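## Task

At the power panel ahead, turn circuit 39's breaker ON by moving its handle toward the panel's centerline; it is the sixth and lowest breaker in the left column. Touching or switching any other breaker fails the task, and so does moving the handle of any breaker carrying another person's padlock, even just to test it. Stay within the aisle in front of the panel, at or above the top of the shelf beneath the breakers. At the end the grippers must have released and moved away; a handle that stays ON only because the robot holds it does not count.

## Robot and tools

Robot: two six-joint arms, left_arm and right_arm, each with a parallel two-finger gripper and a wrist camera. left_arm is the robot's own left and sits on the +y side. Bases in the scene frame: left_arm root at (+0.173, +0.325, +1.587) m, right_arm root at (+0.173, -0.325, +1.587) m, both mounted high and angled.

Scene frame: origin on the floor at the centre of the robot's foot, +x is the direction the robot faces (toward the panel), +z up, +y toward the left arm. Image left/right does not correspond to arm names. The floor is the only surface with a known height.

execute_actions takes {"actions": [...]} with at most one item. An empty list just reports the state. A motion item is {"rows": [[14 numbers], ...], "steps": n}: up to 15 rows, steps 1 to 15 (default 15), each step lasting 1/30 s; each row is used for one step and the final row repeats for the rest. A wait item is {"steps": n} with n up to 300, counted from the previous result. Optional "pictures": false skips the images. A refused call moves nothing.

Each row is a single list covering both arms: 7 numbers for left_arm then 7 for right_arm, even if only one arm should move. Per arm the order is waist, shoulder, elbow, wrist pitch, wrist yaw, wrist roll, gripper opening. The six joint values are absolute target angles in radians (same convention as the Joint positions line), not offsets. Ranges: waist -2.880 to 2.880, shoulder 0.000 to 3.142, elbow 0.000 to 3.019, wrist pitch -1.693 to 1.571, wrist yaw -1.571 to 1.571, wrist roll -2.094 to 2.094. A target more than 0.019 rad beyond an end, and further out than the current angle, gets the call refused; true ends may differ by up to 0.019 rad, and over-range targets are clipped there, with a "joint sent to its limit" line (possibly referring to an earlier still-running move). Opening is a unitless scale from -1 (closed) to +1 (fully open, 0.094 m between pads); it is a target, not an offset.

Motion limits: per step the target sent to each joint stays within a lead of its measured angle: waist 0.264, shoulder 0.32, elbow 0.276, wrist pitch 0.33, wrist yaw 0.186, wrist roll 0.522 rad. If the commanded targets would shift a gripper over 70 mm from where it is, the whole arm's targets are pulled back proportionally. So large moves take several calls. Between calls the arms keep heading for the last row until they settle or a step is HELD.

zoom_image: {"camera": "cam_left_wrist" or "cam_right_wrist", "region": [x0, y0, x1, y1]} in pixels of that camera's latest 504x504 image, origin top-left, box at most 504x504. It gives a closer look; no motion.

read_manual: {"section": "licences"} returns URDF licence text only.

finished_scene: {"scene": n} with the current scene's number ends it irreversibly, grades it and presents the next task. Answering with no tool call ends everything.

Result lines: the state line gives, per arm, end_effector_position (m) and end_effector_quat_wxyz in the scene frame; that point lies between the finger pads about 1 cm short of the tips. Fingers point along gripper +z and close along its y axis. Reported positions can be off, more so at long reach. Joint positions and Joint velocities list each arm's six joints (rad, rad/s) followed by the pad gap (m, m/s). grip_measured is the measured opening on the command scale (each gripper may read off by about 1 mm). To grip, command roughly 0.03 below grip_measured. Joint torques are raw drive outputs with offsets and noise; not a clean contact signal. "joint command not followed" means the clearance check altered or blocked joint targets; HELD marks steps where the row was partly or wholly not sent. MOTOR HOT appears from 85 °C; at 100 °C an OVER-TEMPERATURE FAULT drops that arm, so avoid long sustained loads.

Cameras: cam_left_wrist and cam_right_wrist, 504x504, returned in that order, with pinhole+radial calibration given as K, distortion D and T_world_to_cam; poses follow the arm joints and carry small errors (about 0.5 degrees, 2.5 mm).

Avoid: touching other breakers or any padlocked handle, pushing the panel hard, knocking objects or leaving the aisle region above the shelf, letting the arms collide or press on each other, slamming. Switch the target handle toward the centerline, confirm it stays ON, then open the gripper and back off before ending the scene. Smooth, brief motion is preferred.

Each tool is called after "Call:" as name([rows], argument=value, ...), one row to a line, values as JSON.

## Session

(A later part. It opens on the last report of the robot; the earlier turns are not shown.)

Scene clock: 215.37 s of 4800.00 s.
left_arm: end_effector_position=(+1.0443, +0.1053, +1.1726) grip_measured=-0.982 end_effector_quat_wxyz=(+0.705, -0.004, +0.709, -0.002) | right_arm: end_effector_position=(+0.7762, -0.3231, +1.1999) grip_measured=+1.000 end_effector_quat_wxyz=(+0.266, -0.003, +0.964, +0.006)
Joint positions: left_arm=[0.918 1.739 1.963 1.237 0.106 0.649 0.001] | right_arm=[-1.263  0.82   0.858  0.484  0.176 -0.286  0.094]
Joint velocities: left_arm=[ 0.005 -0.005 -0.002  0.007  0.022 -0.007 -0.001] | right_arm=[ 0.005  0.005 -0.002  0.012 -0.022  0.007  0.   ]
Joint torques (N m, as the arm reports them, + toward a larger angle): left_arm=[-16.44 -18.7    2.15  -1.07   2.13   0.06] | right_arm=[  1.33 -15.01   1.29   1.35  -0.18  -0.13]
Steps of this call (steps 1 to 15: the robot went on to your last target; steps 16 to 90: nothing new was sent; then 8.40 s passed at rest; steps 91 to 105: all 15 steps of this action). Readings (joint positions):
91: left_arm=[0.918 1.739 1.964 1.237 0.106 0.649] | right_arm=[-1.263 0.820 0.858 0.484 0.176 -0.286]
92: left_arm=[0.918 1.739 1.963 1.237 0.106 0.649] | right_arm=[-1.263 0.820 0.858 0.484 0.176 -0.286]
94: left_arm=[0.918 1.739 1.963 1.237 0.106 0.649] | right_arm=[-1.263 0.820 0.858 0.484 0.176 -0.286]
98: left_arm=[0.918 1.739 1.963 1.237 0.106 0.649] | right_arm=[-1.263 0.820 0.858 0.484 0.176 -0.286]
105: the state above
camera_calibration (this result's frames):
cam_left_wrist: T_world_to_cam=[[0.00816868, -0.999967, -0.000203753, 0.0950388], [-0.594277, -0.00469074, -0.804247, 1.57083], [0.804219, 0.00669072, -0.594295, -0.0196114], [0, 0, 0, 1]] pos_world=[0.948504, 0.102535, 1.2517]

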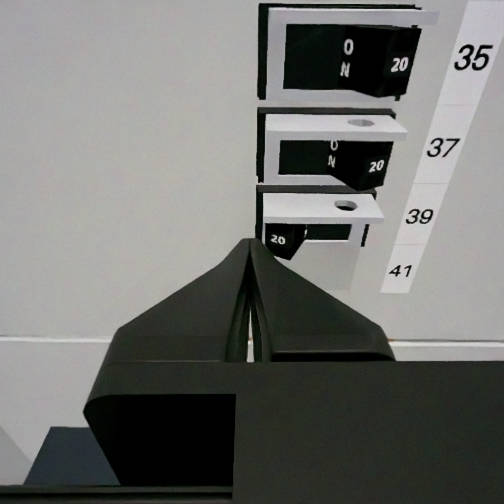

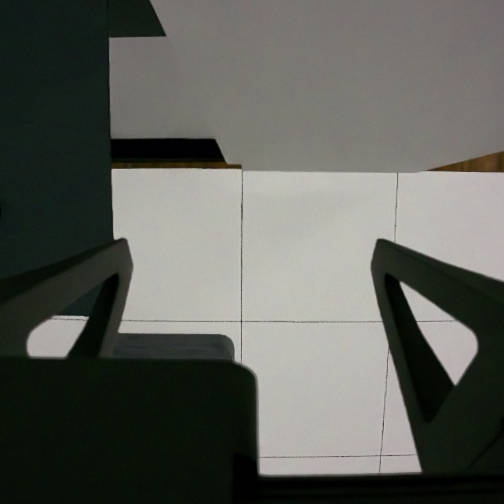

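Call:
execute_actions([
  {"rows":[[0.86,1.77,1.95,1.17,0.16,0.66,0.2,-1.263,0.82,0.858,0.484,0.176,-0.286,1]]},
])

Scene clock: 233.90 s of 4800.00 s.
left_arm: end_effector_position=(+1.0439, +0.1325, +1.1739) grip_measured=+0.194 end_effector_quat_wxyz=(+0.713, -0.006, +0.701, +0.013) | right_arm: end_effector_position=(+0.7762, -0.3231, +1.1999) grip_measured=+1.000 end_effector_quat_wxyz=(+0.266, -0.003, +0.964, +0.006)
Joint positions: left_arm=[0.956 1.717 1.941 1.276 0.103 0.626 0.056] | right_arm=[-1.263  0.82   0.858  0.484  0.176 -0.286  0.094]
Joint velocities: left_arm=[-0.015 -0.024 -0.007 -0.002 -0.007 -0.007  0.001] | right_arm=[-0.015 -0.005  0.007 -0.017 -0.007  0.022  0.   ]
Joint torques (N m, as the arm reports them, + toward a larger angle): left_arm=[-16.06 -19.09   4.3   -2.12   2.18   0.29] | right_arm=[  1.05 -13.88   1.5    1.22  -0.17  -0.13]
Steps of this call (steps 1 to 15: the robot went on to your last target; steps 16 to 90: nothing new was sent; then 15.03 s passed at rest; steps 91 to 105: all 15 steps of this action). Readings (joint positions):
91: left_arm=[0.918 1.738 1.963 1.241 0.098 0.649] | right_arm=[-1.263 0.820 0.858 0.484 0.176 -0.286]
92: left_arm=[0.924 1.734 1.958 1.254 0.087 0.646] | right_arm=[-1.263 0.820 0.858 0.484 0.176 -0.286]
94: left_arm=[0.945 1.722 1.945 1.274 0.089 0.638] | right_arm=[-1.263 0.820 0.858 0.484 0.176 -0.286]
98: left_arm=[0.956 1.717 1.941 1.276 0.104 0.629] | right_arm=[-1.263 0.820 0.858 0.484 0.176 -0.286]
105: the state above
camera_calibration (this result's frames):
cam_left_wrist: T_world_to_cam=[[0.0343504, -0.999239, -0.0184847, 0.116324], [-0.574819, -0.00462337, -0.818267, 1.56789], [0.817559, 0.0387332, -0.574541, -0.060074], [0, 0, 0, 1]] pos_world=[0.946372, 0.125811, 1.25059]

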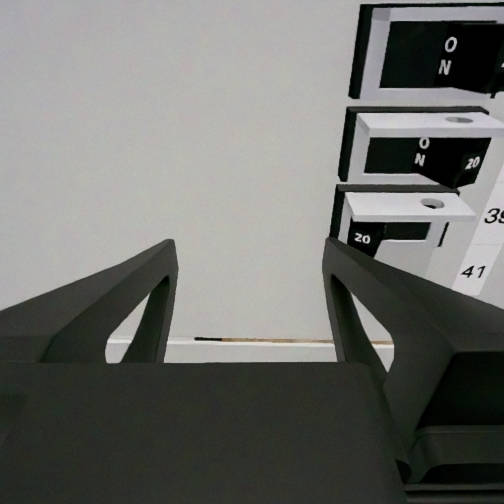

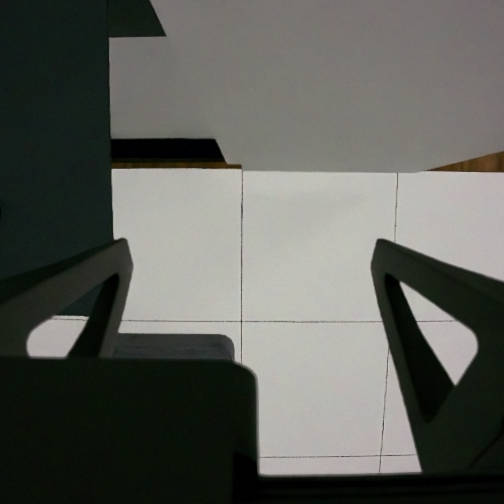

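Call:
execute_actions([
  {"rows":[[0.95,1.72,1.85,1.36,0.05,0.66,0.4,-1.263,0.82,0.858,0.484,0.176,-0.286,1]]},
], pictures=false)

Call:
execute_actions([
  {"rows":[[0.92,1.75,1.88,1.36,0,0.7,0.4,-1.263,0.82,0.858,0.484,0.176,-0.286,1],[0.89,1.78,1.90,1.36,0,0.7,0.4,-1.263,0.82,0.858,0.484,0.176,-0.286,1],[0.86,1.80,1.92,1.36,0,0.7,0.4,-1.263,0.82,0.858,0.484,0.176,-0.286,1],[0.84,1.815,1.94,1.36,0,0.7,0.4,-1.263,0.82,0.858,0.484,0.176,-0.286,1],[0.84,1.815,1.955,1.35,0,0.7,0.4,-1.263,0.82,0.858,0.484,0.176,-0.286,1],[0.84,1.815,1.975,1.35,0,0.7,0.4,-1.263,0.82,0.858,0.484,0.176,-0.286,1]]},
])

Scene clock: 248.03 s of 4800.00 s.
left_arm: end_effector_position=(+1.0126, +0.1304, +1.1624) grip_measured=+0.398 end_effector_quat_wxyz=(+0.697, -0.010, +0.716, +0.030) | right_arm: end_effector_position=(+0.7762, -0.3231, +1.1999) grip_measured=+1.000 end_effector_quat_wxyz=(+0.266, -0.003, +0.964, +0.006)
Joint positions: left_arm=[0.956 1.708 1.844 1.344 0.054 0.647 0.066] | right_arm=[-1.263  0.82   0.858  0.484  0.176 -0.286  0.094]
Joint velocities: left_arm=[-0.005  0.005 -0.002  0.007  0.037 -0.007 -0.   ] | right_arm=[-0.005  0.005 -0.007  0.007  0.051 -0.007  0.   ]
Joint torques (N m, as the arm reports them, + toward a larger angle): left_arm=[ -9.74 -20.84   3.2    1.94   0.28   0.06] | right_arm=[  1.14 -14.52   1.23   1.33  -0.16  -0.13]
Steps of this call (steps 1 to 15: the robot went on to your last target; steps 16 to 90: nothing new was sent; then 10.63 s passed at rest; steps 91 to 105: all 15 steps of this action). Readings (joint positions):
91: left_arm=[0.959 1.713 1.927 1.293 0.076 0.628] | right_arm=[-1.263 0.820 0.858 0.484 0.176 -0.286]
92: left_arm=[0.956 1.707 1.903 1.315 0.063 0.632] | right_arm=[-1.263 0.820 0.858 0.484 0.176 -0.286]
94: left_arm=[0.956 1.704 1.869 1.338 0.056 0.638] | right_arm=[-1.263 0.820 0.858 0.484 0.176 -0.286]
98: left_arm=[0.956 1.708 1.845 1.341 0.054 0.644] | right_arm=[-1.263 0.820 0.858 0.484 0.176 -0.286]
105: the state above

Scene clock: 248.53 s of 4800.00 s.
left_arm: end_effector_position=(+1.0213, +0.0681, +1.1854) grip_measured=+0.398 end_effector_quat_wxyz=(+0.697, -0.061, +0.714, +0.018) | right_arm: end_effector_position=(+0.7762, -0.3231, +1.1999) grip_measured=+1.000 end_effector_quat_wxyz=(+0.266, -0.003, +0.964, +0.006)
Joint positions: left_arm=[0.825 1.795 1.959 1.347 0.001 0.687 0.066] | right_arm=[-1.263  0.82   0.858  0.484  0.176 -0.286  0.094]
Joint velocities: left_arm=[-0.015 -0.005  0.012 -0.002 -0.022  0.037  0.   ] | right_arm=[-0.005 -0.005 -0.002 -0.007 -0.066  0.007  0.   ]
Joint torques (N m, as the arm reports them, + toward a larger angle): left_arm=[-10.48 -18.08   4.4    1.38   0.42   0.11] | right_arm=[  1.44 -14.1    1.26   1.11  -0.17  -0.14]
Steps of this call (steps 1 to 15: all 15 steps of this action). Readings (joint positions):
1: left_arm=[0.954 1.708 1.847 1.344 0.029 0.654] | right_arm=[-1.263 0.820 0.858 0.484 0.176 -0.286]
2: left_arm=[0.950 1.713 1.857 1.345 0.012 0.660] | right_arm=[-1.263 0.820 0.858 0.484 0.176 -0.286]
4: left_arm=[0.929 1.734 1.897 1.347 0.002 0.670] | right_arm=[-1.263 0.820 0.858 0.484 0.176 -0.286]
8: left_arm=[0.859 1.776 1.957 1.347 0.001 0.681] | right_arm=[-1.263 0.820 0.858 0.484 0.176 -0.286]
15: the state above
camera_calibration (this result's frames):
cam_left_wrist: T_world_to_cam=[[0.118278, -0.991735, 0.0497131, -0.114118], [-0.602333, -0.111458, -0.790425, 1.56635], [0.789434, 0.0635462, -0.610538, 0.0372322], [0, 0, 0, 1]] pos_world=[0.927571, 0.0590421, 1.26649]

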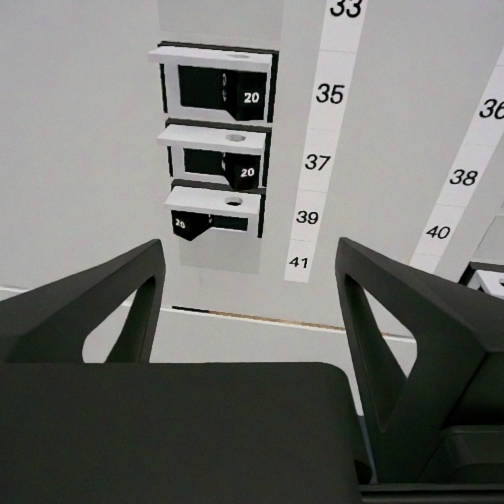

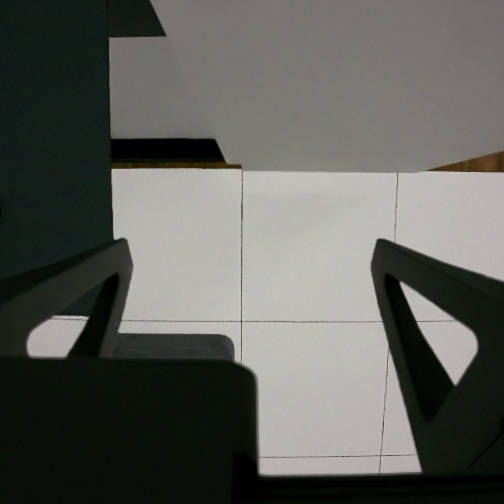

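Call:
execute_actions([
  {"rows":[[0.84,1.815,1.975,1.35,-0.1,0.74,0.4,-1.263,0.82,0.858,0.484,0.176,-0.286,1],[0.84,1.815,1.975,1.35,-0.1,0.74,0.4,-1.263,0.82,0.858,0.484,0.176,-0.286,1],[0.84,1.815,1.975,1.35,-0.1,0.74,0.4,-1.263,0.82,0.858,0.484,0.176,-0.286,1],[0.84,1.82,2.0,1.32,-0.1,0.74,0.4,-1.263,0.82,0.858,0.484,0.176,-0.286,1],[0.84,1.825,2.025,1.30,-0.1,0.74,0.4,-1.263,0.82,0.858,0.484,0.176,-0.286,1],[0.84,1.83,2.045,1.28,-0.1,0.74,0.4,-1.263,0.82,0.858,0.484,0.176,-0.286,1],[0.84,1.835,2.065,1.265,-0.1,0.74,0.4,-1.263,0.82,0.858,0.484,0.176,-0.286,1]]},
])

Scene clock: 264.00 s of 4800.00 s.
left_arm: end_effector_position=(+1.0426, +0.0841, +1.1730) grip_measured=+0.398 end_effector_quat_wxyz=(+0.671, -0.072, +0.736, +0.057) | right_arm: end_effector_position=(+0.7762, -0.3231, +1.1999) grip_measured=+1.000 end_effector_quat_wxyz=(+0.266, -0.003, +0.964, +0.006)
Joint positions: left_arm=[ 0.827  1.813  2.049  1.275 -0.096  0.727  0.066] | right_arm=[-1.263  0.82   0.858  0.484  0.176 -0.286  0.094]
Joint velocities: left_arm=[-0.015  0.005  0.002 -0.002 -0.066  0.037  0.   ] | right_arm=[ 0.015 -0.005  0.007 -0.022  0.051  0.007  0.   ]
Joint torques (N m, as the arm reports them, + toward a larger angle): left_arm=[-10.53 -18.86   4.71   0.9    0.37   0.09] | right_arm=[  1.19 -14.69   1.29   1.32  -0.19  -0.14]
Steps of this call (steps 1 to 15: the robot went on to your last target; steps 16 to 90: nothing new was sent; then 11.97 s passed at rest; steps 91 to 105: all 15 steps of this action). Readings (joint positions):
91: left_arm=[0.825 1.795 1.960 1.347 -0.046 0.695] | right_arm=[-1.263 0.820 0.858 0.484 0.176 -0.286]
92: left_arm=[0.825 1.795 1.960 1.347 -0.076 0.702] | right_arm=[-1.263 0.820 0.858 0.484 0.176 -0.286]
94: left_arm=[0.827 1.795 1.963 1.344 -0.094 0.711] | right_arm=[-1.263 0.820 0.858 0.484 0.176 -0.286]
98: left_arm=[0.827 1.810 2.025 1.292 -0.096 0.721] | right_arm=[-1.263 0.820 0.858 0.484 0.176 -0.286]
105: the state above
camera_calibration (this result's frames):
cam_left_wrist: T_world_to_cam=[[0.188997, -0.981972, 0.00338022, -0.120402], [-0.649349, -0.127559, -0.749717, 1.5738], [0.736632, 0.139499, -0.66175, 0.120627], [0, 0, 0, 1]] pos_world=[0.95584, 0.0656923, 1.26013]

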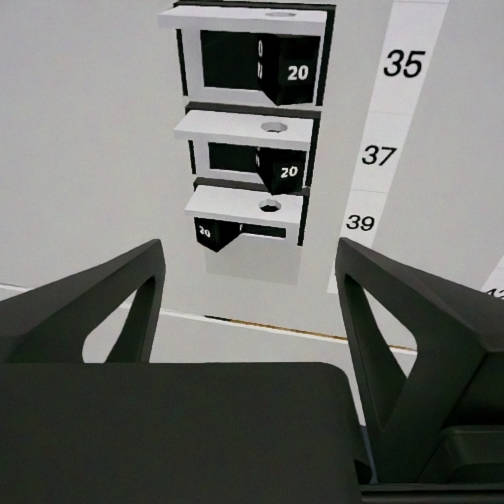

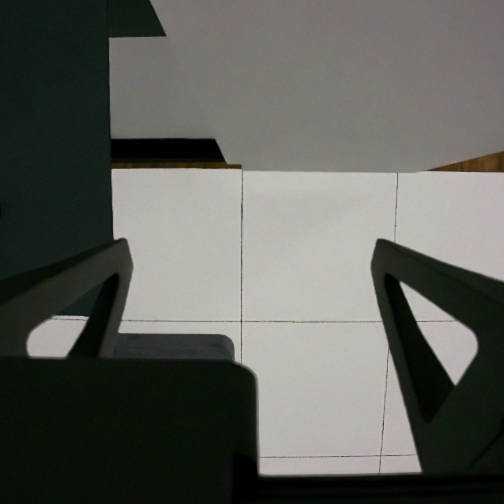

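Advance until the right tip touches the panel.

Call:
execute_actions([
  {"rows":[[0.84,1.84,2.11,1.235,-0.1,0.74,0.2,-1.263,0.82,0.858,0.484,0.176,-0.286,1]]},
])

Call:
execute_actions([
  {"rows":[[0.84,1.84,2.11,1.235,-0.1,0.74,-0.6,-1.263,0.82,0.858,0.484,0.176,-0.286,1]]},
])

Scene clock: 272.93 s of 4800.00 s.
left_arm: end_effector_position=(+1.0451, +0.0798, +1.1679) grip_measured=+0.202 end_effector_quat_wxyz=(+0.667, -0.069, +0.740, +0.055) | right_arm: end_effector_position=(+0.7762, -0.3231, +1.1999) grip_measured=+1.000 end_effector_quat_wxyz=(+0.266, -0.003, +0.964, +0.006)
Joint positions: left_arm=[ 0.827  1.826  2.073  1.25  -0.097  0.728  0.056] | right_arm=[-1.263  0.82   0.858  0.484  0.176 -0.286  0.094]
Joint velocities: left_arm=[-0.015 -0.015  0.022  0.007 -0.051 -0.037  0.001] | right_arm=[ 0.005 -0.005  0.007  0.002  0.007 -0.037  0.   ]
Joint torques (N m, as the arm reports them, + toward a larger angle): left_arm=[-10.84 -19.8    6.6    0.79   0.36   0.09] | right_arm=[  0.86 -14.35   1.34   1.34  -0.16  -0.13]
Steps of this call (steps 1 to 15: the robot went on to your last target; steps 16 to 90: nothing new was sent; then 5.43 s passed at rest; steps 91 to 105: all 15 steps of this action). Readings (joint positions):
91: left_arm=[0.827 1.814 2.055 1.270 -0.096 0.728] | right_arm=[-1.263 0.820 0.858 0.484 0.176 -0.286]
92: left_arm=[0.827 1.816 2.059 1.264 -0.095 0.728] | right_arm=[-1.263 0.820 0.858 0.484 0.176 -0.286]
94: left_arm=[0.827 1.823 2.069 1.255 -0.095 0.728] | right_arm=[-1.263 0.820 0.858 0.484 0.176 -0.286]
98: left_arm=[0.827 1.826 2.073 1.250 -0.097 0.728] | right_arm=[-1.263 0.820 0.858 0.484 0.176 -0.286]
105: the state above
camera_calibration (this result's frames):
cam_left_wrist: T_world_to_cam=[[0.180014, -0.983663, 0.00135012, -0.113176], [-0.658356, -0.121501, -0.742835, 1.572], [0.730864, 0.132832, -0.669473, 0.131546], [0, 0, 0, 1]] pos_world=[0.959167, 0.0621992, 1.25595]

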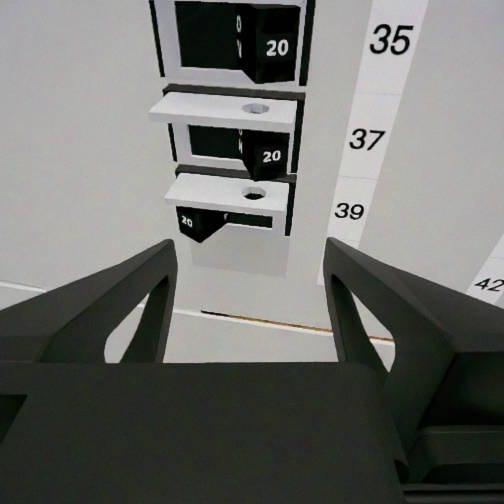

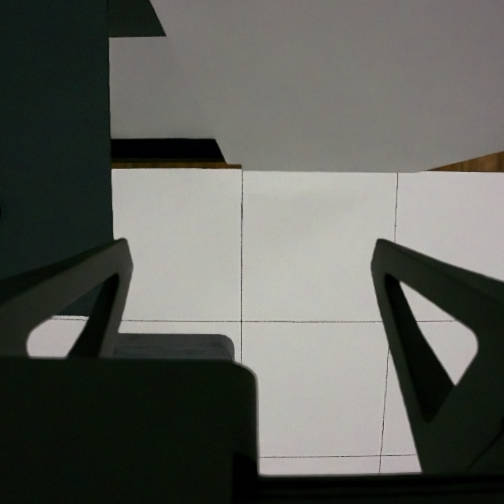

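Scene clock: 273.43 s of 4800.00 s.
left_arm: end_effector_position=(+1.0474, +0.0805, +1.1671) grip_measured=-0.598 end_effector_quat_wxyz=(+0.665, -0.069, +0.742, +0.055) | right_arm: end_effector_position=(+0.7762, -0.3231, +1.1999) grip_measured=+1.000 end_effector_quat_wxyz=(+0.266, -0.003, +0.964, +0.006)
Joint positions: left_arm=[ 0.827  1.826  2.08   1.239 -0.102  0.729  0.019] | right_arm=[-1.263  0.82   0.858  0.484  0.176 -0.286  0.094]
Joint velocities: left_arm=[-0.005  0.015  0.007  0.002  0.022  0.066 -0.   ] | right_arm=[-0.015  0.005 -0.022 -0.022 -0.022 -0.007  0.   ]
Joint torques (N m, as the arm reports them, + toward a larger angle): left_arm=[-10.86 -19.95   5.98   1.19   0.52   0.08] | right_arm=[  0.97 -14.26   1.38   1.16  -0.16  -0.13]
Steps of this call (steps 1 to 15: all 15 steps of this action). Readings (joint positions):
1: left_arm=[0.827 1.826 2.073 1.249 -0.097 0.728] | right_arm=[-1.263 0.820 0.858 0.484 0.176 -0.286]
2: left_arm=[0.827 1.826 2.076 1.247 -0.097 0.728] | right_arm=[-1.263 0.820 0.858 0.484 0.176 -0.286]
4: left_arm=[0.827 1.826 2.079 1.241 -0.101 0.729] | right_arm=[-1.263 0.820 0.858 0.484 0.176 -0.286]
8: left_arm=[0.827 1.826 2.080 1.239 -0.102 0.729] | right_arm=[-1.263 0.820 0.858 0.484 0.176 -0.286]
15: the state above
camera_calibration (this result's frames):
cam_left_wrist: T_world_to_cam=[[0.18069, -0.98354, -0.00033468, -0.11162], [-0.663172, -0.121582, -0.738526, 1.57303], [0.726329, 0.133666, -0.674225, 0.13945], [0, 0, 0, 1]] pos_world=[0.96207, 0.06283, 1.2557]

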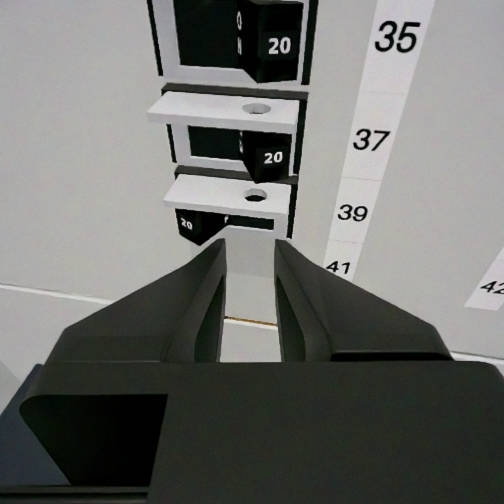

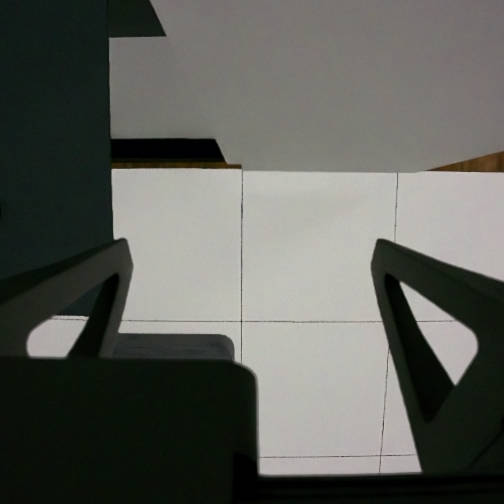

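Call:
execute_actions([
  {"rows":[[0.84,1.84,2.06,1.235,-0.1,0.74,0.4,-1.263,0.82,0.858,0.484,0.176,-0.286,1]]},
], pictures=false)

Call:
execute_actions([
  {"rows":[[0.84,1.84,2.085,1.325,-0.08,0.74,0.4,-1.263,0.82,0.858,0.484,0.176,-0.286,1]]},
])

Scene clock: 283.00 s of 4800.00 s.
left_arm: end_effector_position=(+1.0408, +0.0751, +1.1623) grip_measured=+0.398 end_effector_quat_wxyz=(+0.660, -0.064, +0.747, +0.051) | right_arm: end_effector_position=(+0.7762, -0.3231, +1.1999) grip_measured=+1.000 end_effector_quat_wxyz=(+0.266, -0.003, +0.964, +0.006)
Joint positions: left_arm=[ 0.827  1.826  2.06   1.239 -0.102  0.73   0.066] | right_arm=[-1.263  0.82   0.858  0.484  0.176 -0.286  0.094]
Joint velocities: left_arm=[ 0.005 -0.005 -0.002 -0.002 -0.051 -0.022  0.   ] | right_arm=[-0.015  0.005 -0.002  0.007 -0.022  0.007  0.   ]
Joint torques (N m, as the arm reports them, + toward a larger angle): left_arm=[-10.45 -19.63   3.24   1.11   0.56   0.1 ] | right_arm=[  0.89 -14.46   1.33   1.21  -0.18  -0.14]
Steps of this call (steps 1 to 15: the robot went on to your last target; steps 16 to 90: nothing new was sent; then 6.07 s passed at rest; steps 91 to 105: all 15 steps of this action). Readings (joint positions):
91: left_arm=[0.827 1.826 2.076 1.239 -0.102 0.730] | right_arm=[-1.263 0.820 0.858 0.484 0.176 -0.286]
92: left_arm=[0.827 1.826 2.073 1.239 -0.102 0.730] | right_arm=[-1.263 0.820 0.858 0.484 0.176 -0.286]
94: left_arm=[0.827 1.826 2.067 1.239 -0.102 0.730] | right_arm=[-1.263 0.820 0.858 0.484 0.176 -0.286]
98: left_arm=[0.827 1.826 2.060 1.239 -0.102 0.730] | right_arm=[-1.263 0.820 0.858 0.484 0.176 -0.286]
105: the state above

Scene clock: 283.50 s of 4800.00 s.
left_arm: end_effector_position=(+1.0427, +0.0861, +1.1786) grip_measured=+0.398 end_effector_quat_wxyz=(+0.684, -0.077, +0.722, +0.065) | right_arm: end_effector_position=(+0.7762, -0.3231, +1.1999) grip_measured=+1.000 end_effector_quat_wxyz=(+0.266, -0.003, +0.964, +0.006)
Joint positions: left_arm=[ 0.827  1.826  2.068  1.309 -0.083  0.73   0.066] | right_arm=[-1.263  0.82   0.858  0.484  0.176 -0.286  0.094]
Joint velocities: left_arm=[-0.005  0.005 -0.007  0.007  0.022 -0.022 -0.   ] | right_arm=[ 0.005  0.005 -0.007 -0.007  0.007 -0.037  0.   ]
Joint torques (N m, as the arm reports them, + toward a larger angle): left_arm=[-11.13 -19.1    4.88   1.9    0.6    0.07] | right_arm=[  0.95 -14.28   1.2    1.17  -0.15  -0.12]
Steps of this call (steps 1 to 15: all 15 steps of this action). Readings (joint positions):
1: left_arm=[0.827 1.826 2.062 1.251 -0.093 0.730] | right_arm=[-1.263 0.820 0.858 0.484 0.176 -0.286]
2: left_arm=[0.827 1.826 2.062 1.272 -0.087 0.730] | right_arm=[-1.263 0.820 0.858 0.484 0.176 -0.286]
4: left_arm=[0.827 1.826 2.064 1.298 -0.083 0.730] | right_arm=[-1.263 0.820 0.858 0.484 0.176 -0.286]
8: left_arm=[0.827 1.826 2.068 1.308 -0.083 0.730] | right_arm=[-1.263 0.820 0.858 0.484 0.176 -0.286]
15: the state above
camera_calibration (this result's frames):
cam_left_wrist: T_world_to_cam=[[0.205079, -0.978742, 0.00249617, -0.134436], [-0.619025, -0.131681, -0.774253, 1.57602], [0.758123, 0.157238, -0.632871, 0.0659066], [0, 0, 0, 1]] pos_world=[0.9532, 0.0655906, 1.26228]

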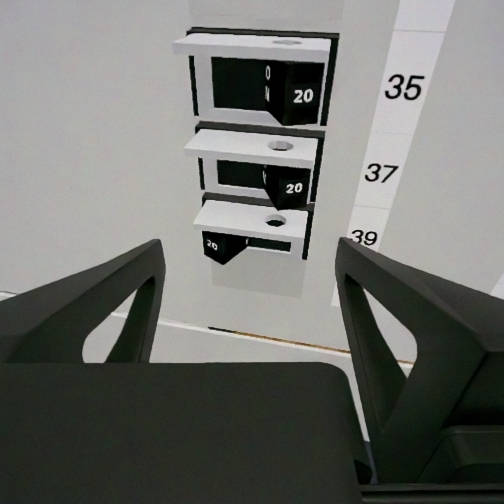

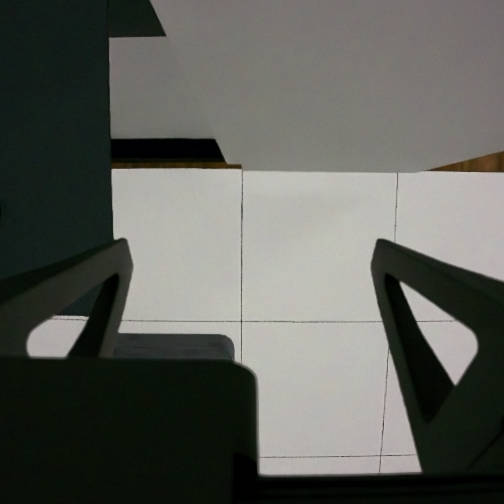

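Call:
execute_actions([
  {"rows":[[0.84,1.84,2.09,1.325,-0.08,0.74,-0.6,-1.263,0.82,0.858,0.484,0.176,-0.286,1]]},
])

Scene clock: 288.87 s of 4800.00 s.
left_arm: end_effector_position=(+1.0423, +0.0935, +1.1795) grip_measured=-0.598 end_effector_quat_wxyz=(+0.690, -0.080, +0.716, +0.075) | right_arm: end_effector_position=(+0.7762, -0.3231, +1.1999) grip_measured=+1.000 end_effector_quat_wxyz=(+0.266, -0.003, +0.964, +0.006)
Joint positions: left_arm=[ 0.835  1.83   2.075  1.332 -0.086  0.732  0.019] | right_arm=[-1.263  0.82   0.858  0.484  0.176 -0.286  0.094]
Joint velocities: left_arm=[ 0.005  0.015  0.002  0.002 -0.022  0.022  0.   ] | right_arm=[-0.034 -0.015  0.002 -0.022 -0.022  0.022  0.   ]
Joint torques (N m, as the arm reports them, + toward a larger angle): left_arm=[-11.33 -20.35   4.64   1.     0.7    0.04] | right_arm=[  1.46 -14.67   1.33   1.23  -0.19  -0.15]
Steps of this call (steps 1 to 15: the robot went on to your last target; steps 16 to 90: nothing new was sent; then 1.87 s passed at rest; steps 91 to 105: all 15 steps of this action). Readings (joint positions):
91: left_arm=[0.827 1.826 2.068 1.309 -0.083 0.730] | right_arm=[-1.263 0.820 0.858 0.484 0.176 -0.286]
92: left_arm=[0.827 1.826 2.068 1.309 -0.083 0.730] | right_arm=[-1.263 0.820 0.858 0.484 0.176 -0.286]
94: left_arm=[0.826 1.830 2.067 1.324 -0.090 0.732] | right_arm=[-1.263 0.820 0.858 0.484 0.176 -0.286]
98: left_arm=[0.835 1.830 2.073 1.332 -0.087 0.732] | right_arm=[-1.263 0.820 0.858 0.484 0.176 -0.286]
105: the state above
camera_calibration (this result's frames):
cam_left_wrist: T_world_to_cam=[[0.224941, -0.974356, -0.00562515, -0.138618], [-0.604295, -0.134975, -0.785245, 1.57538], [0.764349, 0.180033, -0.61916, 0.0408699], [0, 0, 0, 1]] pos_world=[0.951939, 0.0702154, 1.26159]

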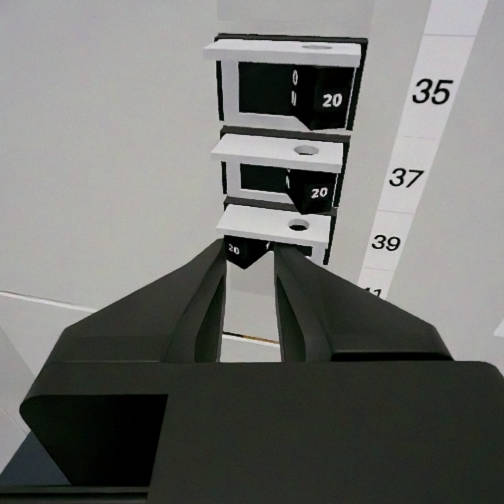

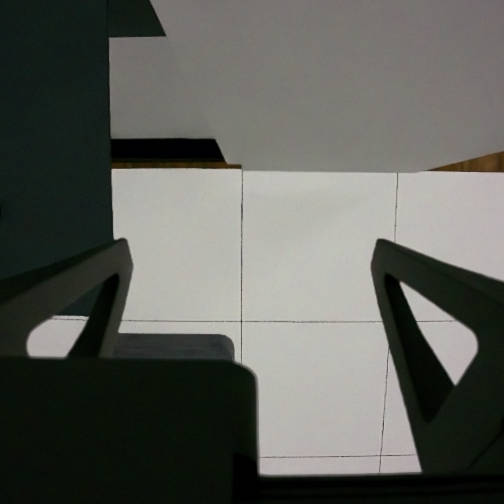

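Left finger is now on the handle and clear of the body; push right.

Call:
execute_actions([
  {"rows":[[0.82,1.85,2.085,1.30,-0.07,0.74,-0.6,-1.263,0.82,0.858,0.484,0.176,-0.286,1],[0.80,1.855,2.08,1.28,-0.06,0.74,-0.6,-1.263,0.82,0.858,0.484,0.176,-0.286,1],[0.785,1.86,2.08,1.27,-0.05,0.74,-0.6,-1.263,0.82,0.858,0.484,0.176,-0.286,1],[0.77,1.865,2.08,1.26,-0.04,0.74,-0.6,-1.263,0.82,0.858,0.484,0.176,-0.286,1]]},
])

Scene clock: 298.90 s of 4800.00 s.
left_arm: end_effector_position=(+1.0428, +0.0915, +1.1800) grip_measured=-0.598 end_effector_quat_wxyz=(+0.691, -0.077, +0.715, +0.072) | right_arm: end_effector_position=(+0.7762, -0.3231, +1.1999) grip_measured=+1.000 end_effector_quat_wxyz=(+0.266, -0.003, +0.964, +0.006)
Joint positions: left_arm=[ 0.834  1.83   2.075  1.328 -0.077  0.732  0.019] | right_arm=[-1.263  0.82   0.858  0.484  0.176 -0.286  0.094]
Joint velocities: left_arm=[-0.005  0.005  0.012  0.012 -0.037 -0.007  0.001] | right_arm=[ 0.005 -0.015  0.002 -0.002  0.022 -0.051  0.   ]
Joint torques (N m, as the arm reports them, + toward a larger angle): left_arm=[-17.23 -17.75   3.81  -1.32   1.77   0.09] | right_arm=[  1.31 -14.51   1.32   1.22  -0.14  -0.11]
Steps of this call (steps 1 to 15: the robot went on to your last target; steps 16 to 90: nothing new was sent; then 6.53 s passed at rest; steps 91 to 105: all 15 steps of this action). Readings (joint positions):
91: left_arm=[0.835 1.830 2.075 1.330 -0.084 0.732] | right_arm=[-1.263 0.820 0.858 0.484 0.176 -0.286]
92: left_arm=[0.835 1.830 2.075 1.329 -0.082 0.732] | right_arm=[-1.263 0.820 0.858 0.484 0.176 -0.286]
94: left_arm=[0.834 1.830 2.075 1.328 -0.077 0.732] | right_arm=[-1.263 0.820 0.858 0.484 0.176 -0.286]
98: left_arm=[0.834 1.830 2.075 1.328 -0.077 0.732] | right_arm=[-1.263 0.820 0.858 0.484 0.176 -0.286]
105: the state above
camera_calibration (this result's frames):
cam_left_wrist: T_world_to_cam=[[0.215312, -0.976531, -0.00520941, -0.130933], [-0.603017, -0.128757, -0.787269, 1.57624], [0.768122, 0.17265, -0.616588, 0.0348964], [0, 0, 0, 1]] pos_world=[0.951884, 0.0690676, 1.26176]

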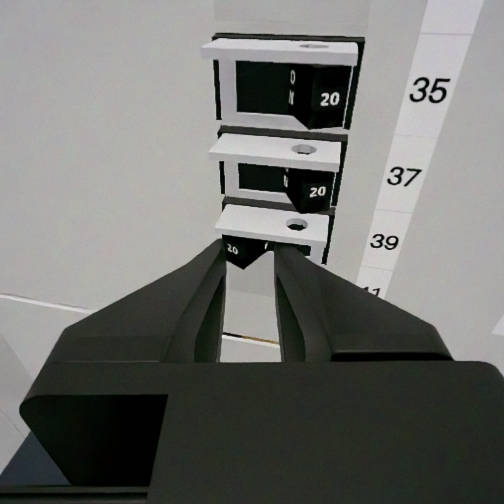

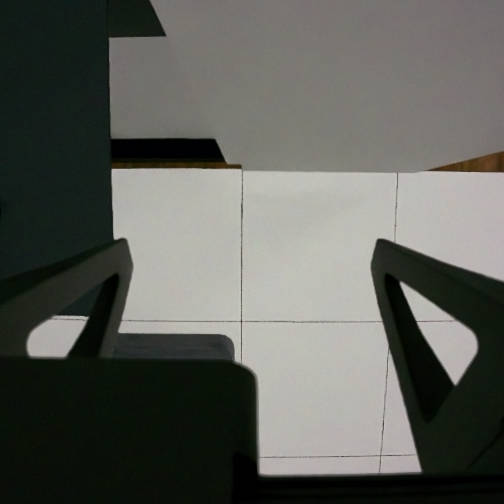

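Call:
execute_actions([
  {"rows":[[0.80,1.85,2.085,1.29,-0.08,0.74,0.2,-1.263,0.82,0.858,0.484,0.176,-0.286,1]]},
], pictures=false)

Call:
execute_actions([
  {"rows":[[0.80,1.83,2.12,1.29,-0.08,0.62,0.2,-1.263,0.82,0.858,0.484,0.176,-0.286,1]]},
])

Scene clock: 318.83 s of 4800.00 s.
left_arm: end_effector_position=(+1.0378, +0.0991, +1.1771) grip_measured=+0.196 end_effector_quat_wxyz=(+0.685, -0.092, +0.717, +0.085) | right_arm: end_effector_position=(+0.7762, -0.3231, +1.1999) grip_measured=+1.000 end_effector_quat_wxyz=(+0.266, -0.003, +0.964, +0.006)
Joint positions: left_arm=[ 0.837  1.831  2.069  1.354 -0.115  0.729  0.056] | right_arm=[-1.263  0.82   0.858  0.484  0.176 -0.286  0.094]
Joint velocities: left_arm=[-0.005 -0.024  0.002  0.002 -0.037 -0.007  0.   ] | right_arm=[ 0.005 -0.005  0.002 -0.007  0.007 -0.037  0.   ]
Joint torques (N m, as the arm reports them, + toward a larger angle): left_arm=[-14.49 -19.12   4.7   -1.13   1.72   0.1 ] | right_arm=[  1.25 -14.52   1.39   1.22  -0.16  -0.13]
Steps of this call (steps 1 to 15: the robot went on to your last target; steps 16 to 90: nothing new was sent; then 16.43 s passed at rest; steps 91 to 105: all 15 steps of this action). Readings (joint positions):
91: left_arm=[0.834 1.830 2.074 1.329 -0.089 0.732] | right_arm=[-1.263 0.820 0.858 0.484 0.176 -0.286]
92: left_arm=[0.834 1.830 2.071 1.329 -0.095 0.732] | right_arm=[-1.263 0.820 0.858 0.484 0.176 -0.286]
94: left_arm=[0.837 1.831 2.069 1.352 -0.112 0.729] | right_arm=[-1.263 0.820 0.858 0.484 0.176 -0.286]
98: left_arm=[0.837 1.831 2.069 1.354 -0.115 0.729] | right_arm=[-1.263 0.820 0.858 0.484 0.176 -0.286]
105: the state above

Scene clock: 319.33 s of 4800.00 s.
left_arm: end_effector_position=(+1.0385, +0.0992, +1.1756) grip_measured=+0.196 end_effector_quat_wxyz=(+0.686, -0.128, +0.715, +0.052) | right_arm: end_effector_position=(+0.7762, -0.3231, +1.1999) grip_measured=+1.000 end_effector_quat_wxyz=(+0.266, -0.003, +0.964, +0.006)
Joint positions: left_arm=[ 0.837  1.831  2.07   1.347 -0.121  0.632  0.056] | right_arm=[-1.263  0.82   0.858  0.484  0.176 -0.286  0.094]
Joint velocities: left_arm=[-0.024 -0.005 -0.007 -0.022  0.007 -0.007  0.001] | right_arm=[ 0.005  0.005 -0.007  0.002 -0.007  0.051  0.   ]
Joint torques (N m, as the arm reports them, + toward a larger angle): left_arm=[-14.87 -20.96   7.59  -0.85   1.93  -0.06] | right_arm=[  1.16 -14.26   1.34   1.23  -0.15  -0.14]
Steps of this call (steps 1 to 15: all 15 steps of this action). Readings (joint positions):
1: left_arm=[0.837 1.831 2.069 1.354 -0.116 0.712] | right_arm=[-1.263 0.820 0.858 0.484 0.176 -0.286]
2: left_arm=[0.837 1.831 2.070 1.353 -0.116 0.695] | right_arm=[-1.263 0.820 0.858 0.484 0.176 -0.286]
4: left_arm=[0.837 1.831 2.070 1.350 -0.119 0.671] | right_arm=[-1.263 0.820 0.858 0.484 0.176 -0.286]
8: left_arm=[0.837 1.831 2.070 1.348 -0.120 0.645] | right_arm=[-1.263 0.820 0.858 0.484 0.176 -0.286]
15: the state above
camera_calibration (this result's frames):
cam_left_wrist: T_world_to_cam=[[0.259986, -0.961265, 0.091528, -0.28418], [-0.59212, -0.233582, -0.771254, 1.55139], [0.762759, 0.14632, -0.629912, 0.057973], [0, 0, 0, 1]] pos_world=[0.948274, 0.0807229, 1.25905]

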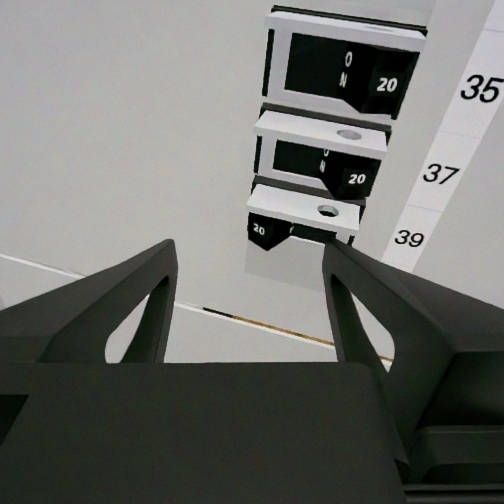

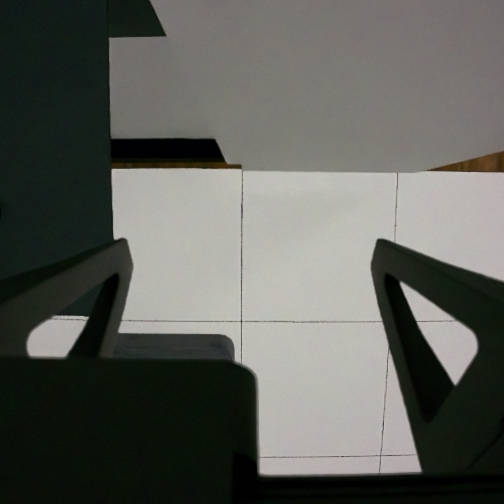

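Call:
execute_actions([
  {"rows":[[0.83,1.84,2.03,1.36,-0.1,0.68,0.4,-1.263,0.82,0.858,0.484,0.176,-0.286,1]]},
], pictures=false)

Call:
execute_actions([
  {"rows":[[0.805,1.84,2.03,1.36,-0.08,0.68,0.4,-1.263,0.82,0.858,0.484,0.176,-0.286,1]]},
], pictures=false)

Call:
execute_actions([
  {"rows":[[0.805,1.84,2.06,1.33,-0.08,0.68,0.4,-1.263,0.82,0.858,0.484,0.176,-0.286,1],[0.805,1.84,2.08,1.31,-0.08,0.68,0.4,-1.263,0.82,0.858,0.484,0.176,-0.286,1],[0.805,1.84,2.10,1.30,-0.08,0.68,0.4,-1.263,0.82,0.858,0.484,0.176,-0.286,1]]},
])

Scene clock: 335.50 s of 4800.00 s.
left_arm: end_effector_position=(+1.0264, +0.0885, +1.1700) grip_measured=+0.398 end_effector_quat_wxyz=(+0.682, -0.103, +0.722, +0.053) | right_arm: end_effector_position=(+0.7762, -0.3231, +1.1999) grip_measured=+1.000 end_effector_quat_wxyz=(+0.266, -0.003, +0.964, +0.006)
Joint positions: left_arm=[ 0.837  1.828  2.028  1.354 -0.103  0.666  0.066] | right_arm=[-1.263  0.82   0.858  0.484  0.176 -0.286  0.094]
Joint velocities: left_arm=[ 0.015  0.005 -0.002  0.002  0.022 -0.051 -0.001] | right_arm=[-0.024 -0.015 -0.002 -0.012  0.007 -0.081  0.   ]
Joint torques (N m, as the arm reports them, + toward a larger angle): left_arm=[-12.3  -19.32   3.14   1.61   0.59   0.09] | right_arm=[  1.69 -14.4    1.26   1.22  -0.16  -0.15]
Steps of this call (steps 1 to 15: the robot went on to your last target; steps 16 to 90: nothing new was sent; then 12.67 s passed at rest; steps 91 to 105: all 15 steps of this action). Readings (joint positions):
91: left_arm=[0.839 1.831 2.061 1.353 -0.123 0.633] | right_arm=[-1.263 0.820 0.858 0.484 0.176 -0.286]
92: left_arm=[0.839 1.828 2.052 1.354 -0.112 0.640] | right_arm=[-1.263 0.820 0.858 0.484 0.176 -0.286]
94: left_arm=[0.837 1.828 2.041 1.354 -0.104 0.650] | right_arm=[-1.263 0.820 0.858 0.484 0.176 -0.286]
98: left_arm=[0.837 1.828 2.028 1.354 -0.103 0.661] | right_arm=[-1.263 0.820 0.858 0.484 0.176 -0.286]
105: the state above

Scene clock: 336.00 s of 4800.00 s.
left_arm: end_effector_position=(+1.0282, +0.0775, +1.1798) grip_measured=+0.398 end_effector_quat_wxyz=(+0.687, -0.103, +0.718, +0.041) | right_arm: end_effector_position=(+0.7762, -0.3231, +1.1999) grip_measured=+1.000 end_effector_quat_wxyz=(+0.266, -0.003, +0.964, +0.006)
Joint positions: left_arm=[ 0.817  1.828  2.028  1.354 -0.083  0.668  0.066] | right_arm=[-1.263  0.82   0.858  0.484  0.176 -0.286  0.094]
Joint velocities: left_arm=[-0.005 -0.005 -0.002 -0.017 -0.037 -0.007 -0.   ] | right_arm=[ 0.005  0.005 -0.017  0.007 -0.022 -0.022  0.   ]
Joint torques (N m, as the arm reports them, + toward a larger angle): left_arm=[-12.5  -19.06   3.06   1.52   0.59   0.09] | right_arm=[  1.07 -14.77   1.23   1.24  -0.16  -0.13]
Steps of this call (steps 1 to 15: all 15 steps of this action). Readings (joint positions):
1: left_arm=[0.837 1.828 2.028 1.354 -0.094 0.667] | right_arm=[-1.263 0.820 0.858 0.484 0.176 -0.286]
2: left_arm=[0.836 1.828 2.028 1.354 -0.088 0.667] | right_arm=[-1.263 0.820 0.858 0.484 0.176 -0.286]
4: left_arm=[0.831 1.828 2.028 1.354 -0.084 0.667] | right_arm=[-1.263 0.820 0.858 0.484 0.176 -0.286]
8: left_arm=[0.820 1.828 2.028 1.354 -0.083 0.668] | right_arm=[-1.263 0.820 0.858 0.484 0.176 -0.286]
15: the state above

Scene clock: 336.50 s of 4800.00 s.
left_arm: end_effector_position=(+1.0431, +0.0808, +1.1817) grip_measured=+0.398 end_effector_quat_wxyz=(+0.687, -0.102, +0.718, +0.040) | right_arm: end_effector_position=(+0.7762, -0.3231, +1.1999) grip_measured=+1.000 end_effector_quat_wxyz=(+0.266, -0.003, +0.964, +0.006)
Joint positions: left_arm=[ 0.817  1.832  2.074  1.31  -0.082  0.67   0.066] | right_arm=[-1.263  0.82   0.858  0.484  0.176 -0.286  0.094]
Joint velocities: left_arm=[-0.015 -0.005 -0.002  0.012  0.051 -0.007  0.   ] | right_arm=[ 0.005 -0.005 -0.017 -0.002 -0.051 -0.007  0.   ]
Joint torques (N m, as the arm reports them, + toward a larger angle): left_arm=[-13.25 -20.2    5.51   0.97   0.56   0.09] | right_arm=[  1.13 -14.45   1.27   1.26  -0.19  -0.12]
Steps of this call (steps 1 to 15: all 15 steps of this action). Readings (joint positions):
1: left_arm=[0.817 1.828 2.030 1.352 -0.083 0.668] | right_arm=[-1.263 0.820 0.858 0.484 0.176 -0.286]
2: left_arm=[0.817 1.828 2.036 1.344 -0.083 0.668] | right_arm=[-1.263 0.820 0.858 0.484 0.176 -0.286]
4: left_arm=[0.817 1.830 2.056 1.322 -0.083 0.668] | right_arm=[-1.263 0.820 0.858 0.484 0.176 -0.286]
8: left_arm=[0.817 1.832 2.074 1.310 -0.082 0.670] | right_arm=[-1.263 0.820 0.858 0.484 0.176 -0.286]
15: the state above
camera_calibration (this result's frames):
cam_left_wrist: T_world_to_cam=[[0.208224, -0.97532, 0.0734465, -0.227088], [-0.606016, -0.187592, -0.773016, 1.5674], [0.767715, 0.116451, -0.630121, 0.0584653], [0, 0, 0, 1]] pos_world=[0.952273, 0.0657409, 1.26515]

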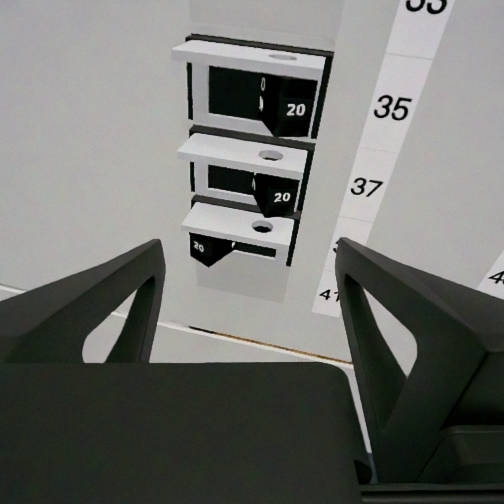

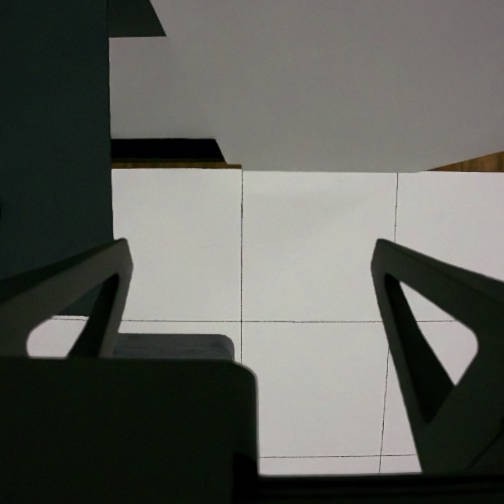

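Close gradually while keeping forward pressure.

Call:
execute_actions([
  {"rows":[[0.805,1.825,2.125,1.30,-0.08,0.68,0.3,-1.263,0.82,0.858,0.484,0.176,-0.286,1],[0.805,1.825,2.125,1.30,-0.08,0.68,0.2,-1.263,0.82,0.858,0.484,0.176,-0.286,1],[0.805,1.825,2.125,1.30,-0.08,0.68,0.1,-1.263,0.82,0.858,0.484,0.176,-0.286,1],[0.805,1.825,2.125,1.30,-0.08,0.68,0.05,-1.263,0.82,0.858,0.484,0.176,-0.286,1],[0.805,1.825,2.125,1.30,-0.08,0.68,0,-1.263,0.82,0.858,0.484,0.176,-0.286,1],[0.805,1.825,2.125,1.30,-0.08,0.68,0,-1.263,0.82,0.858,0.484,0.176,-0.286,1],[0.805,1.825,2.125,1.30,-0.08,0.68,-0.05,-1.263,0.82,0.858,0.484,0.176,-0.286,1],[0.805,1.825,2.125,1.30,-0.08,0.68,-0.1,-1.263,0.82,0.858,0.484,0.176,-0.286,1],[0.805,1.825,2.125,1.30,-0.08,0.68,-0.2,-1.263,0.82,0.858,0.484,0.176,-0.286,1],[0.805,1.825,2.125,1.30,-0.08,0.68,-0.3,-1.263,0.82,0.858,0.484,0.176,-0.286,1],[0.805,1.825,2.125,1.30,-0.08,0.68,-0.45,-1.263,0.82,0.858,0.484,0.176,-0.286,1],[0.805,1.825,2.125,1.30,-0.08,0.68,-0.6,-1.263,0.82,0.858,0.484,0.176,-0.286,1]]},
])

Scene clock: 352.63 s of 4800.00 s.
left_arm: end_effector_position=(+1.0431, +0.0804, +1.1811) grip_measured=-0.596 end_effector_quat_wxyz=(+0.687, -0.104, +0.718, +0.044) | right_arm: end_effector_position=(+0.7762, -0.3231, +1.1999) grip_measured=+1.000 end_effector_quat_wxyz=(+0.266, -0.003, +0.964, +0.006)
Joint positions: left_arm=[ 0.815  1.839  2.084  1.313 -0.087  0.674  0.019] | right_arm=[-1.263  0.82   0.858  0.484  0.176 -0.286  0.094]
Joint velocities: left_arm=[-0.005 -0.024 -0.007 -0.012 -0.081  0.066 -0.004] | right_arm=[-0.015 -0.005  0.007  0.012 -0.051 -0.022  0.   ]
Joint torques (N m, as the arm reports them, + toward a larger angle): left_arm=[-13.27 -22.09   6.8    0.9    0.81   0.05] | right_arm=[  1.29 -14.3    1.38   1.28  -0.17  -0.12]
Steps of this call (steps 1 to 15: the robot went on to your last target; steps 16 to 90: nothing new was sent; then 12.63 s passed at rest; steps 91 to 105: all 15 steps of this action). Readings (joint positions):
91: left_arm=[0.817 1.832 2.078 1.310 -0.082 0.670] | right_arm=[-1.263 0.820 0.858 0.484 0.176 -0.286]
92: left_arm=[0.817 1.832 2.079 1.308 -0.081 0.670] | right_arm=[-1.263 0.820 0.858 0.484 0.176 -0.286]
94: left_arm=[0.817 1.832 2.081 1.308 -0.080 0.670] | right_arm=[-1.263 0.820 0.858 0.484 0.176 -0.286]
98: left_arm=[0.817 1.832 2.083 1.308 -0.080 0.670] | right_arm=[-1.263 0.820 0.858 0.484 0.176 -0.286]
105: the state above
camera_calibration (this result's frames):
cam_left_wrist: T_world_to_cam=[[0.215892, -0.973844, 0.0708428, -0.232486], [-0.604816, -0.190335, -0.773286, 1.56615], [0.766543, 0.124099, -0.630088, 0.0586856], [0, 0, 0, 1]] pos_world=[0.952438, 0.064405, 1.26453]

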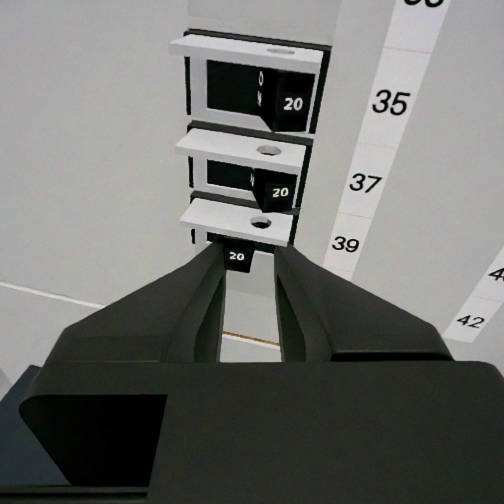

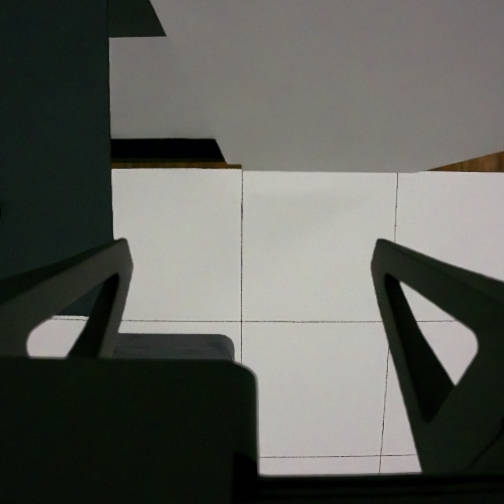

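Midway. Push right with the forward pressure released.

Call:
execute_actions([
  {"rows":[[0.77,1.86,2.08,1.26,-0.05,0.68,-0.7,-1.263,0.82,0.858,0.484,0.176,-0.286,1]]},
])

Scene clock: 360.27 s of 4800.00 s.
left_arm: end_effector_position=(+1.0433, +0.0721, +1.1800) grip_measured=-0.697 end_effector_quat_wxyz=(+0.685, -0.095, +0.721, +0.032) | right_arm: end_effector_position=(+0.7762, -0.3231, +1.1999) grip_measured=+1.000 end_effector_quat_wxyz=(+0.266, -0.003, +0.964, +0.006)
Joint positions: left_arm=[ 0.812  1.839  2.081  1.291 -0.069  0.674  0.014] | right_arm=[-1.263  0.82   0.858  0.484  0.176 -0.286  0.094]
Joint velocities: left_arm=[-0.034 -0.005 -0.007 -0.012  0.022  0.007 -0.   ] | right_arm=[ 0.005  0.015  0.007 -0.012 -0.037  0.066  0.   ]
Joint torques (N m, as the arm reports them, + toward a larger angle): left_arm=[-15.72 -18.93   3.19   0.11   1.15   0.04] | right_arm=[  0.78 -14.31   1.25   1.35  -0.14  -0.16]
Steps of this call (steps 1 to 15: the robot went on to your last target; steps 16 to 90: nothing new was sent; then 4.13 s passed at rest; steps 91 to 105: all 15 steps of this action). Readings (joint positions):
91: left_arm=[0.815 1.839 2.082 1.309 -0.081 0.674] | right_arm=[-1.263 0.820 0.858 0.484 0.176 -0.286]
92: left_arm=[0.815 1.839 2.081 1.303 -0.075 0.674] | right_arm=[-1.263 0.820 0.858 0.484 0.176 -0.286]
94: left_arm=[0.812 1.839 2.081 1.292 -0.069 0.674] | right_arm=[-1.263 0.820 0.858 0.484 0.176 -0.286]
98: left_arm=[0.812 1.839 2.081 1.291 -0.069 0.674] | right_arm=[-1.263 0.820 0.858 0.484 0.176 -0.286]
105: the state above
camera_calibration (this result's frames):
cam_left_wrist: T_world_to_cam=[[0.186781, -0.979584, 0.0743517, -0.213938], [-0.613823, -0.175461, -0.769698, 1.56793], [0.767029, 0.0981264, -0.634064, 0.0649576], [0, 0, 0, 1]] pos_world=[0.952568, 0.059167, 1.26393]

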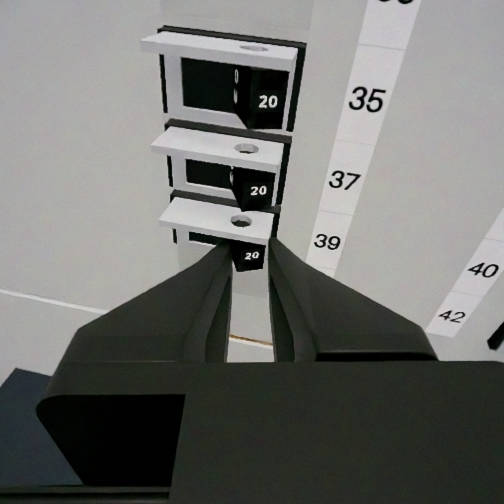

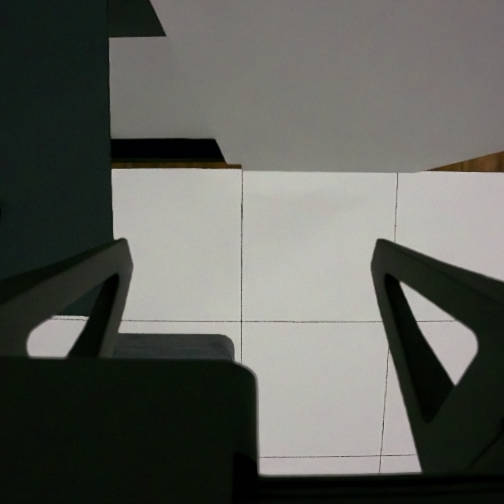

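Call:
execute_actions([
  {"rows":[[0.8,1.85,2.08,1.3,-0.07,0.68,-0.3,-1.263,0.82,0.858,0.484,0.176,-0.286,1],[0.8,1.85,2.08,1.3,-0.07,0.68,-0.3,-1.263,0.82,0.858,0.484,0.176,-0.286,1],[0.8,1.85,2.08,1.3,-0.07,0.68,-0.3,-1.263,0.82,0.858,0.484,0.176,-0.286,1],[0.8,1.84,2.03,1.35,-0.07,0.68,-0.3,-1.263,0.82,0.858,0.484,0.176,-0.286,1],[0.8,1.83,1.98,1.39,-0.07,0.68,-0.3,-1.263,0.82,0.858,0.484,0.176,-0.286,1],[0.8,1.82,1.93,1.43,-0.07,0.68,-0.3,-1.263,0.82,0.858,0.484,0.176,-0.286,1],[0.8,1.80,1.86,1.49,-0.07,0.68,-0.3,-1.263,0.82,0.858,0.484,0.176,-0.286,1],[0.8,1.78,1.80,1.53,-0.07,0.68,-0.3,-1.263,0.82,0.858,0.484,0.176,-0.286,1]]},
])

Call:
finished_scene(scene=1)

Scene clock: 377.50 s of 4800.00 s.
left_arm: end_effector_position=(+0.9603, +0.0598, +1.1797) grip_measured=-0.302 end_effector_quat_wxyz=(+0.679, -0.090, +0.728, +0.027) | right_arm: end_effector_position=(+0.7762, -0.3231, +1.1999) grip_measured=+1.000 end_effector_quat_wxyz=(+0.266, -0.003, +0.964, +0.006)
Joint positions: left_arm=[ 0.81   1.788  1.788  1.51  -0.071  0.674  0.033] | right_arm=[-1.263  0.82   0.858  0.484  0.176 -0.286  0.094]
Joint velocities: left_arm=[ 0.024  0.005 -0.007  0.002  0.007  0.037  0.   ] | right_arm=[-0.005  0.015  0.007 -0.012 -0.007 -0.007  0.   ]
Joint torques (N m, as the arm reports them, + toward a larger angle): left_arm=[-12.71 -19.05   2.68   1.92   0.51   0.06] | right_arm=[  1.58 -14.36   1.33   1.23  -0.19  -0.12]
Steps of this call (steps 1 to 15: the robot went on to your last target; steps 16 to 90: nothing new was sent; then 13.73 s passed at rest; steps 91 to 105: all 15 steps of this action). Readings (joint positions):
91: left_arm=[0.812 1.839 2.081 1.292 -0.071 0.674] | right_arm=[-1.263 0.820 0.858 0.484 0.176 -0.286]
92: left_arm=[0.811 1.839 2.081 1.292 -0.071 0.674] | right_arm=[-1.263 0.820 0.858 0.484 0.176 -0.286]
94: left_arm=[0.810 1.838 2.073 1.299 -0.071 0.674] | right_arm=[-1.263 0.820 0.858 0.484 0.176 -0.286]
98: left_arm=[0.810 1.796 1.914 1.430 -0.071 0.674] | right_arm=[-1.263 0.820 0.858 0.484 0.176 -0.286]
105: the state above
camera_calibration (this result's frames):
cam_left_wrist: T_world_to_cam=[[0.173439, -0.98201, 0.0746616, -0.197883], [-0.629829, -0.16888, -0.758152, 1.51594], [0.757122, 0.0844692, -0.647789, 0.156152], [0, 0, 0, 1]] pos_world=[0.870879, 0.0484986, 1.26524]

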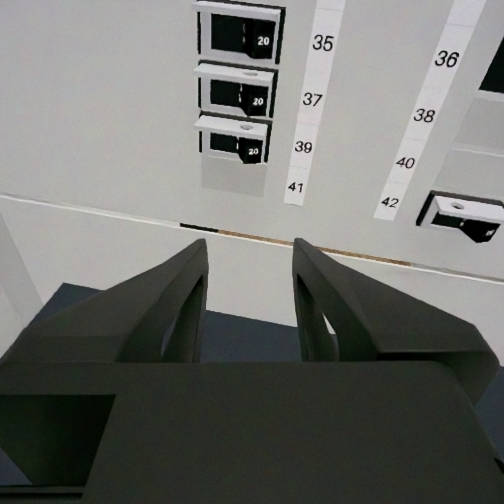

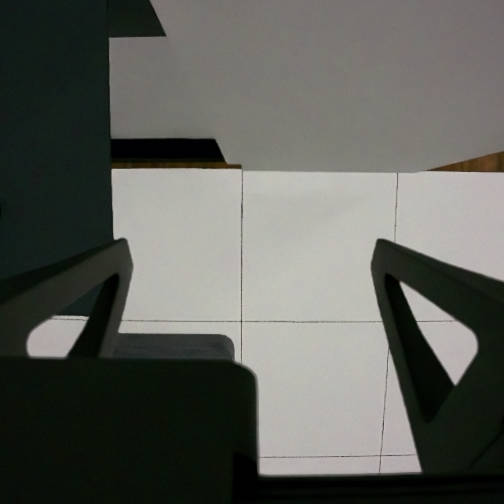

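The scene is finished: the task was done.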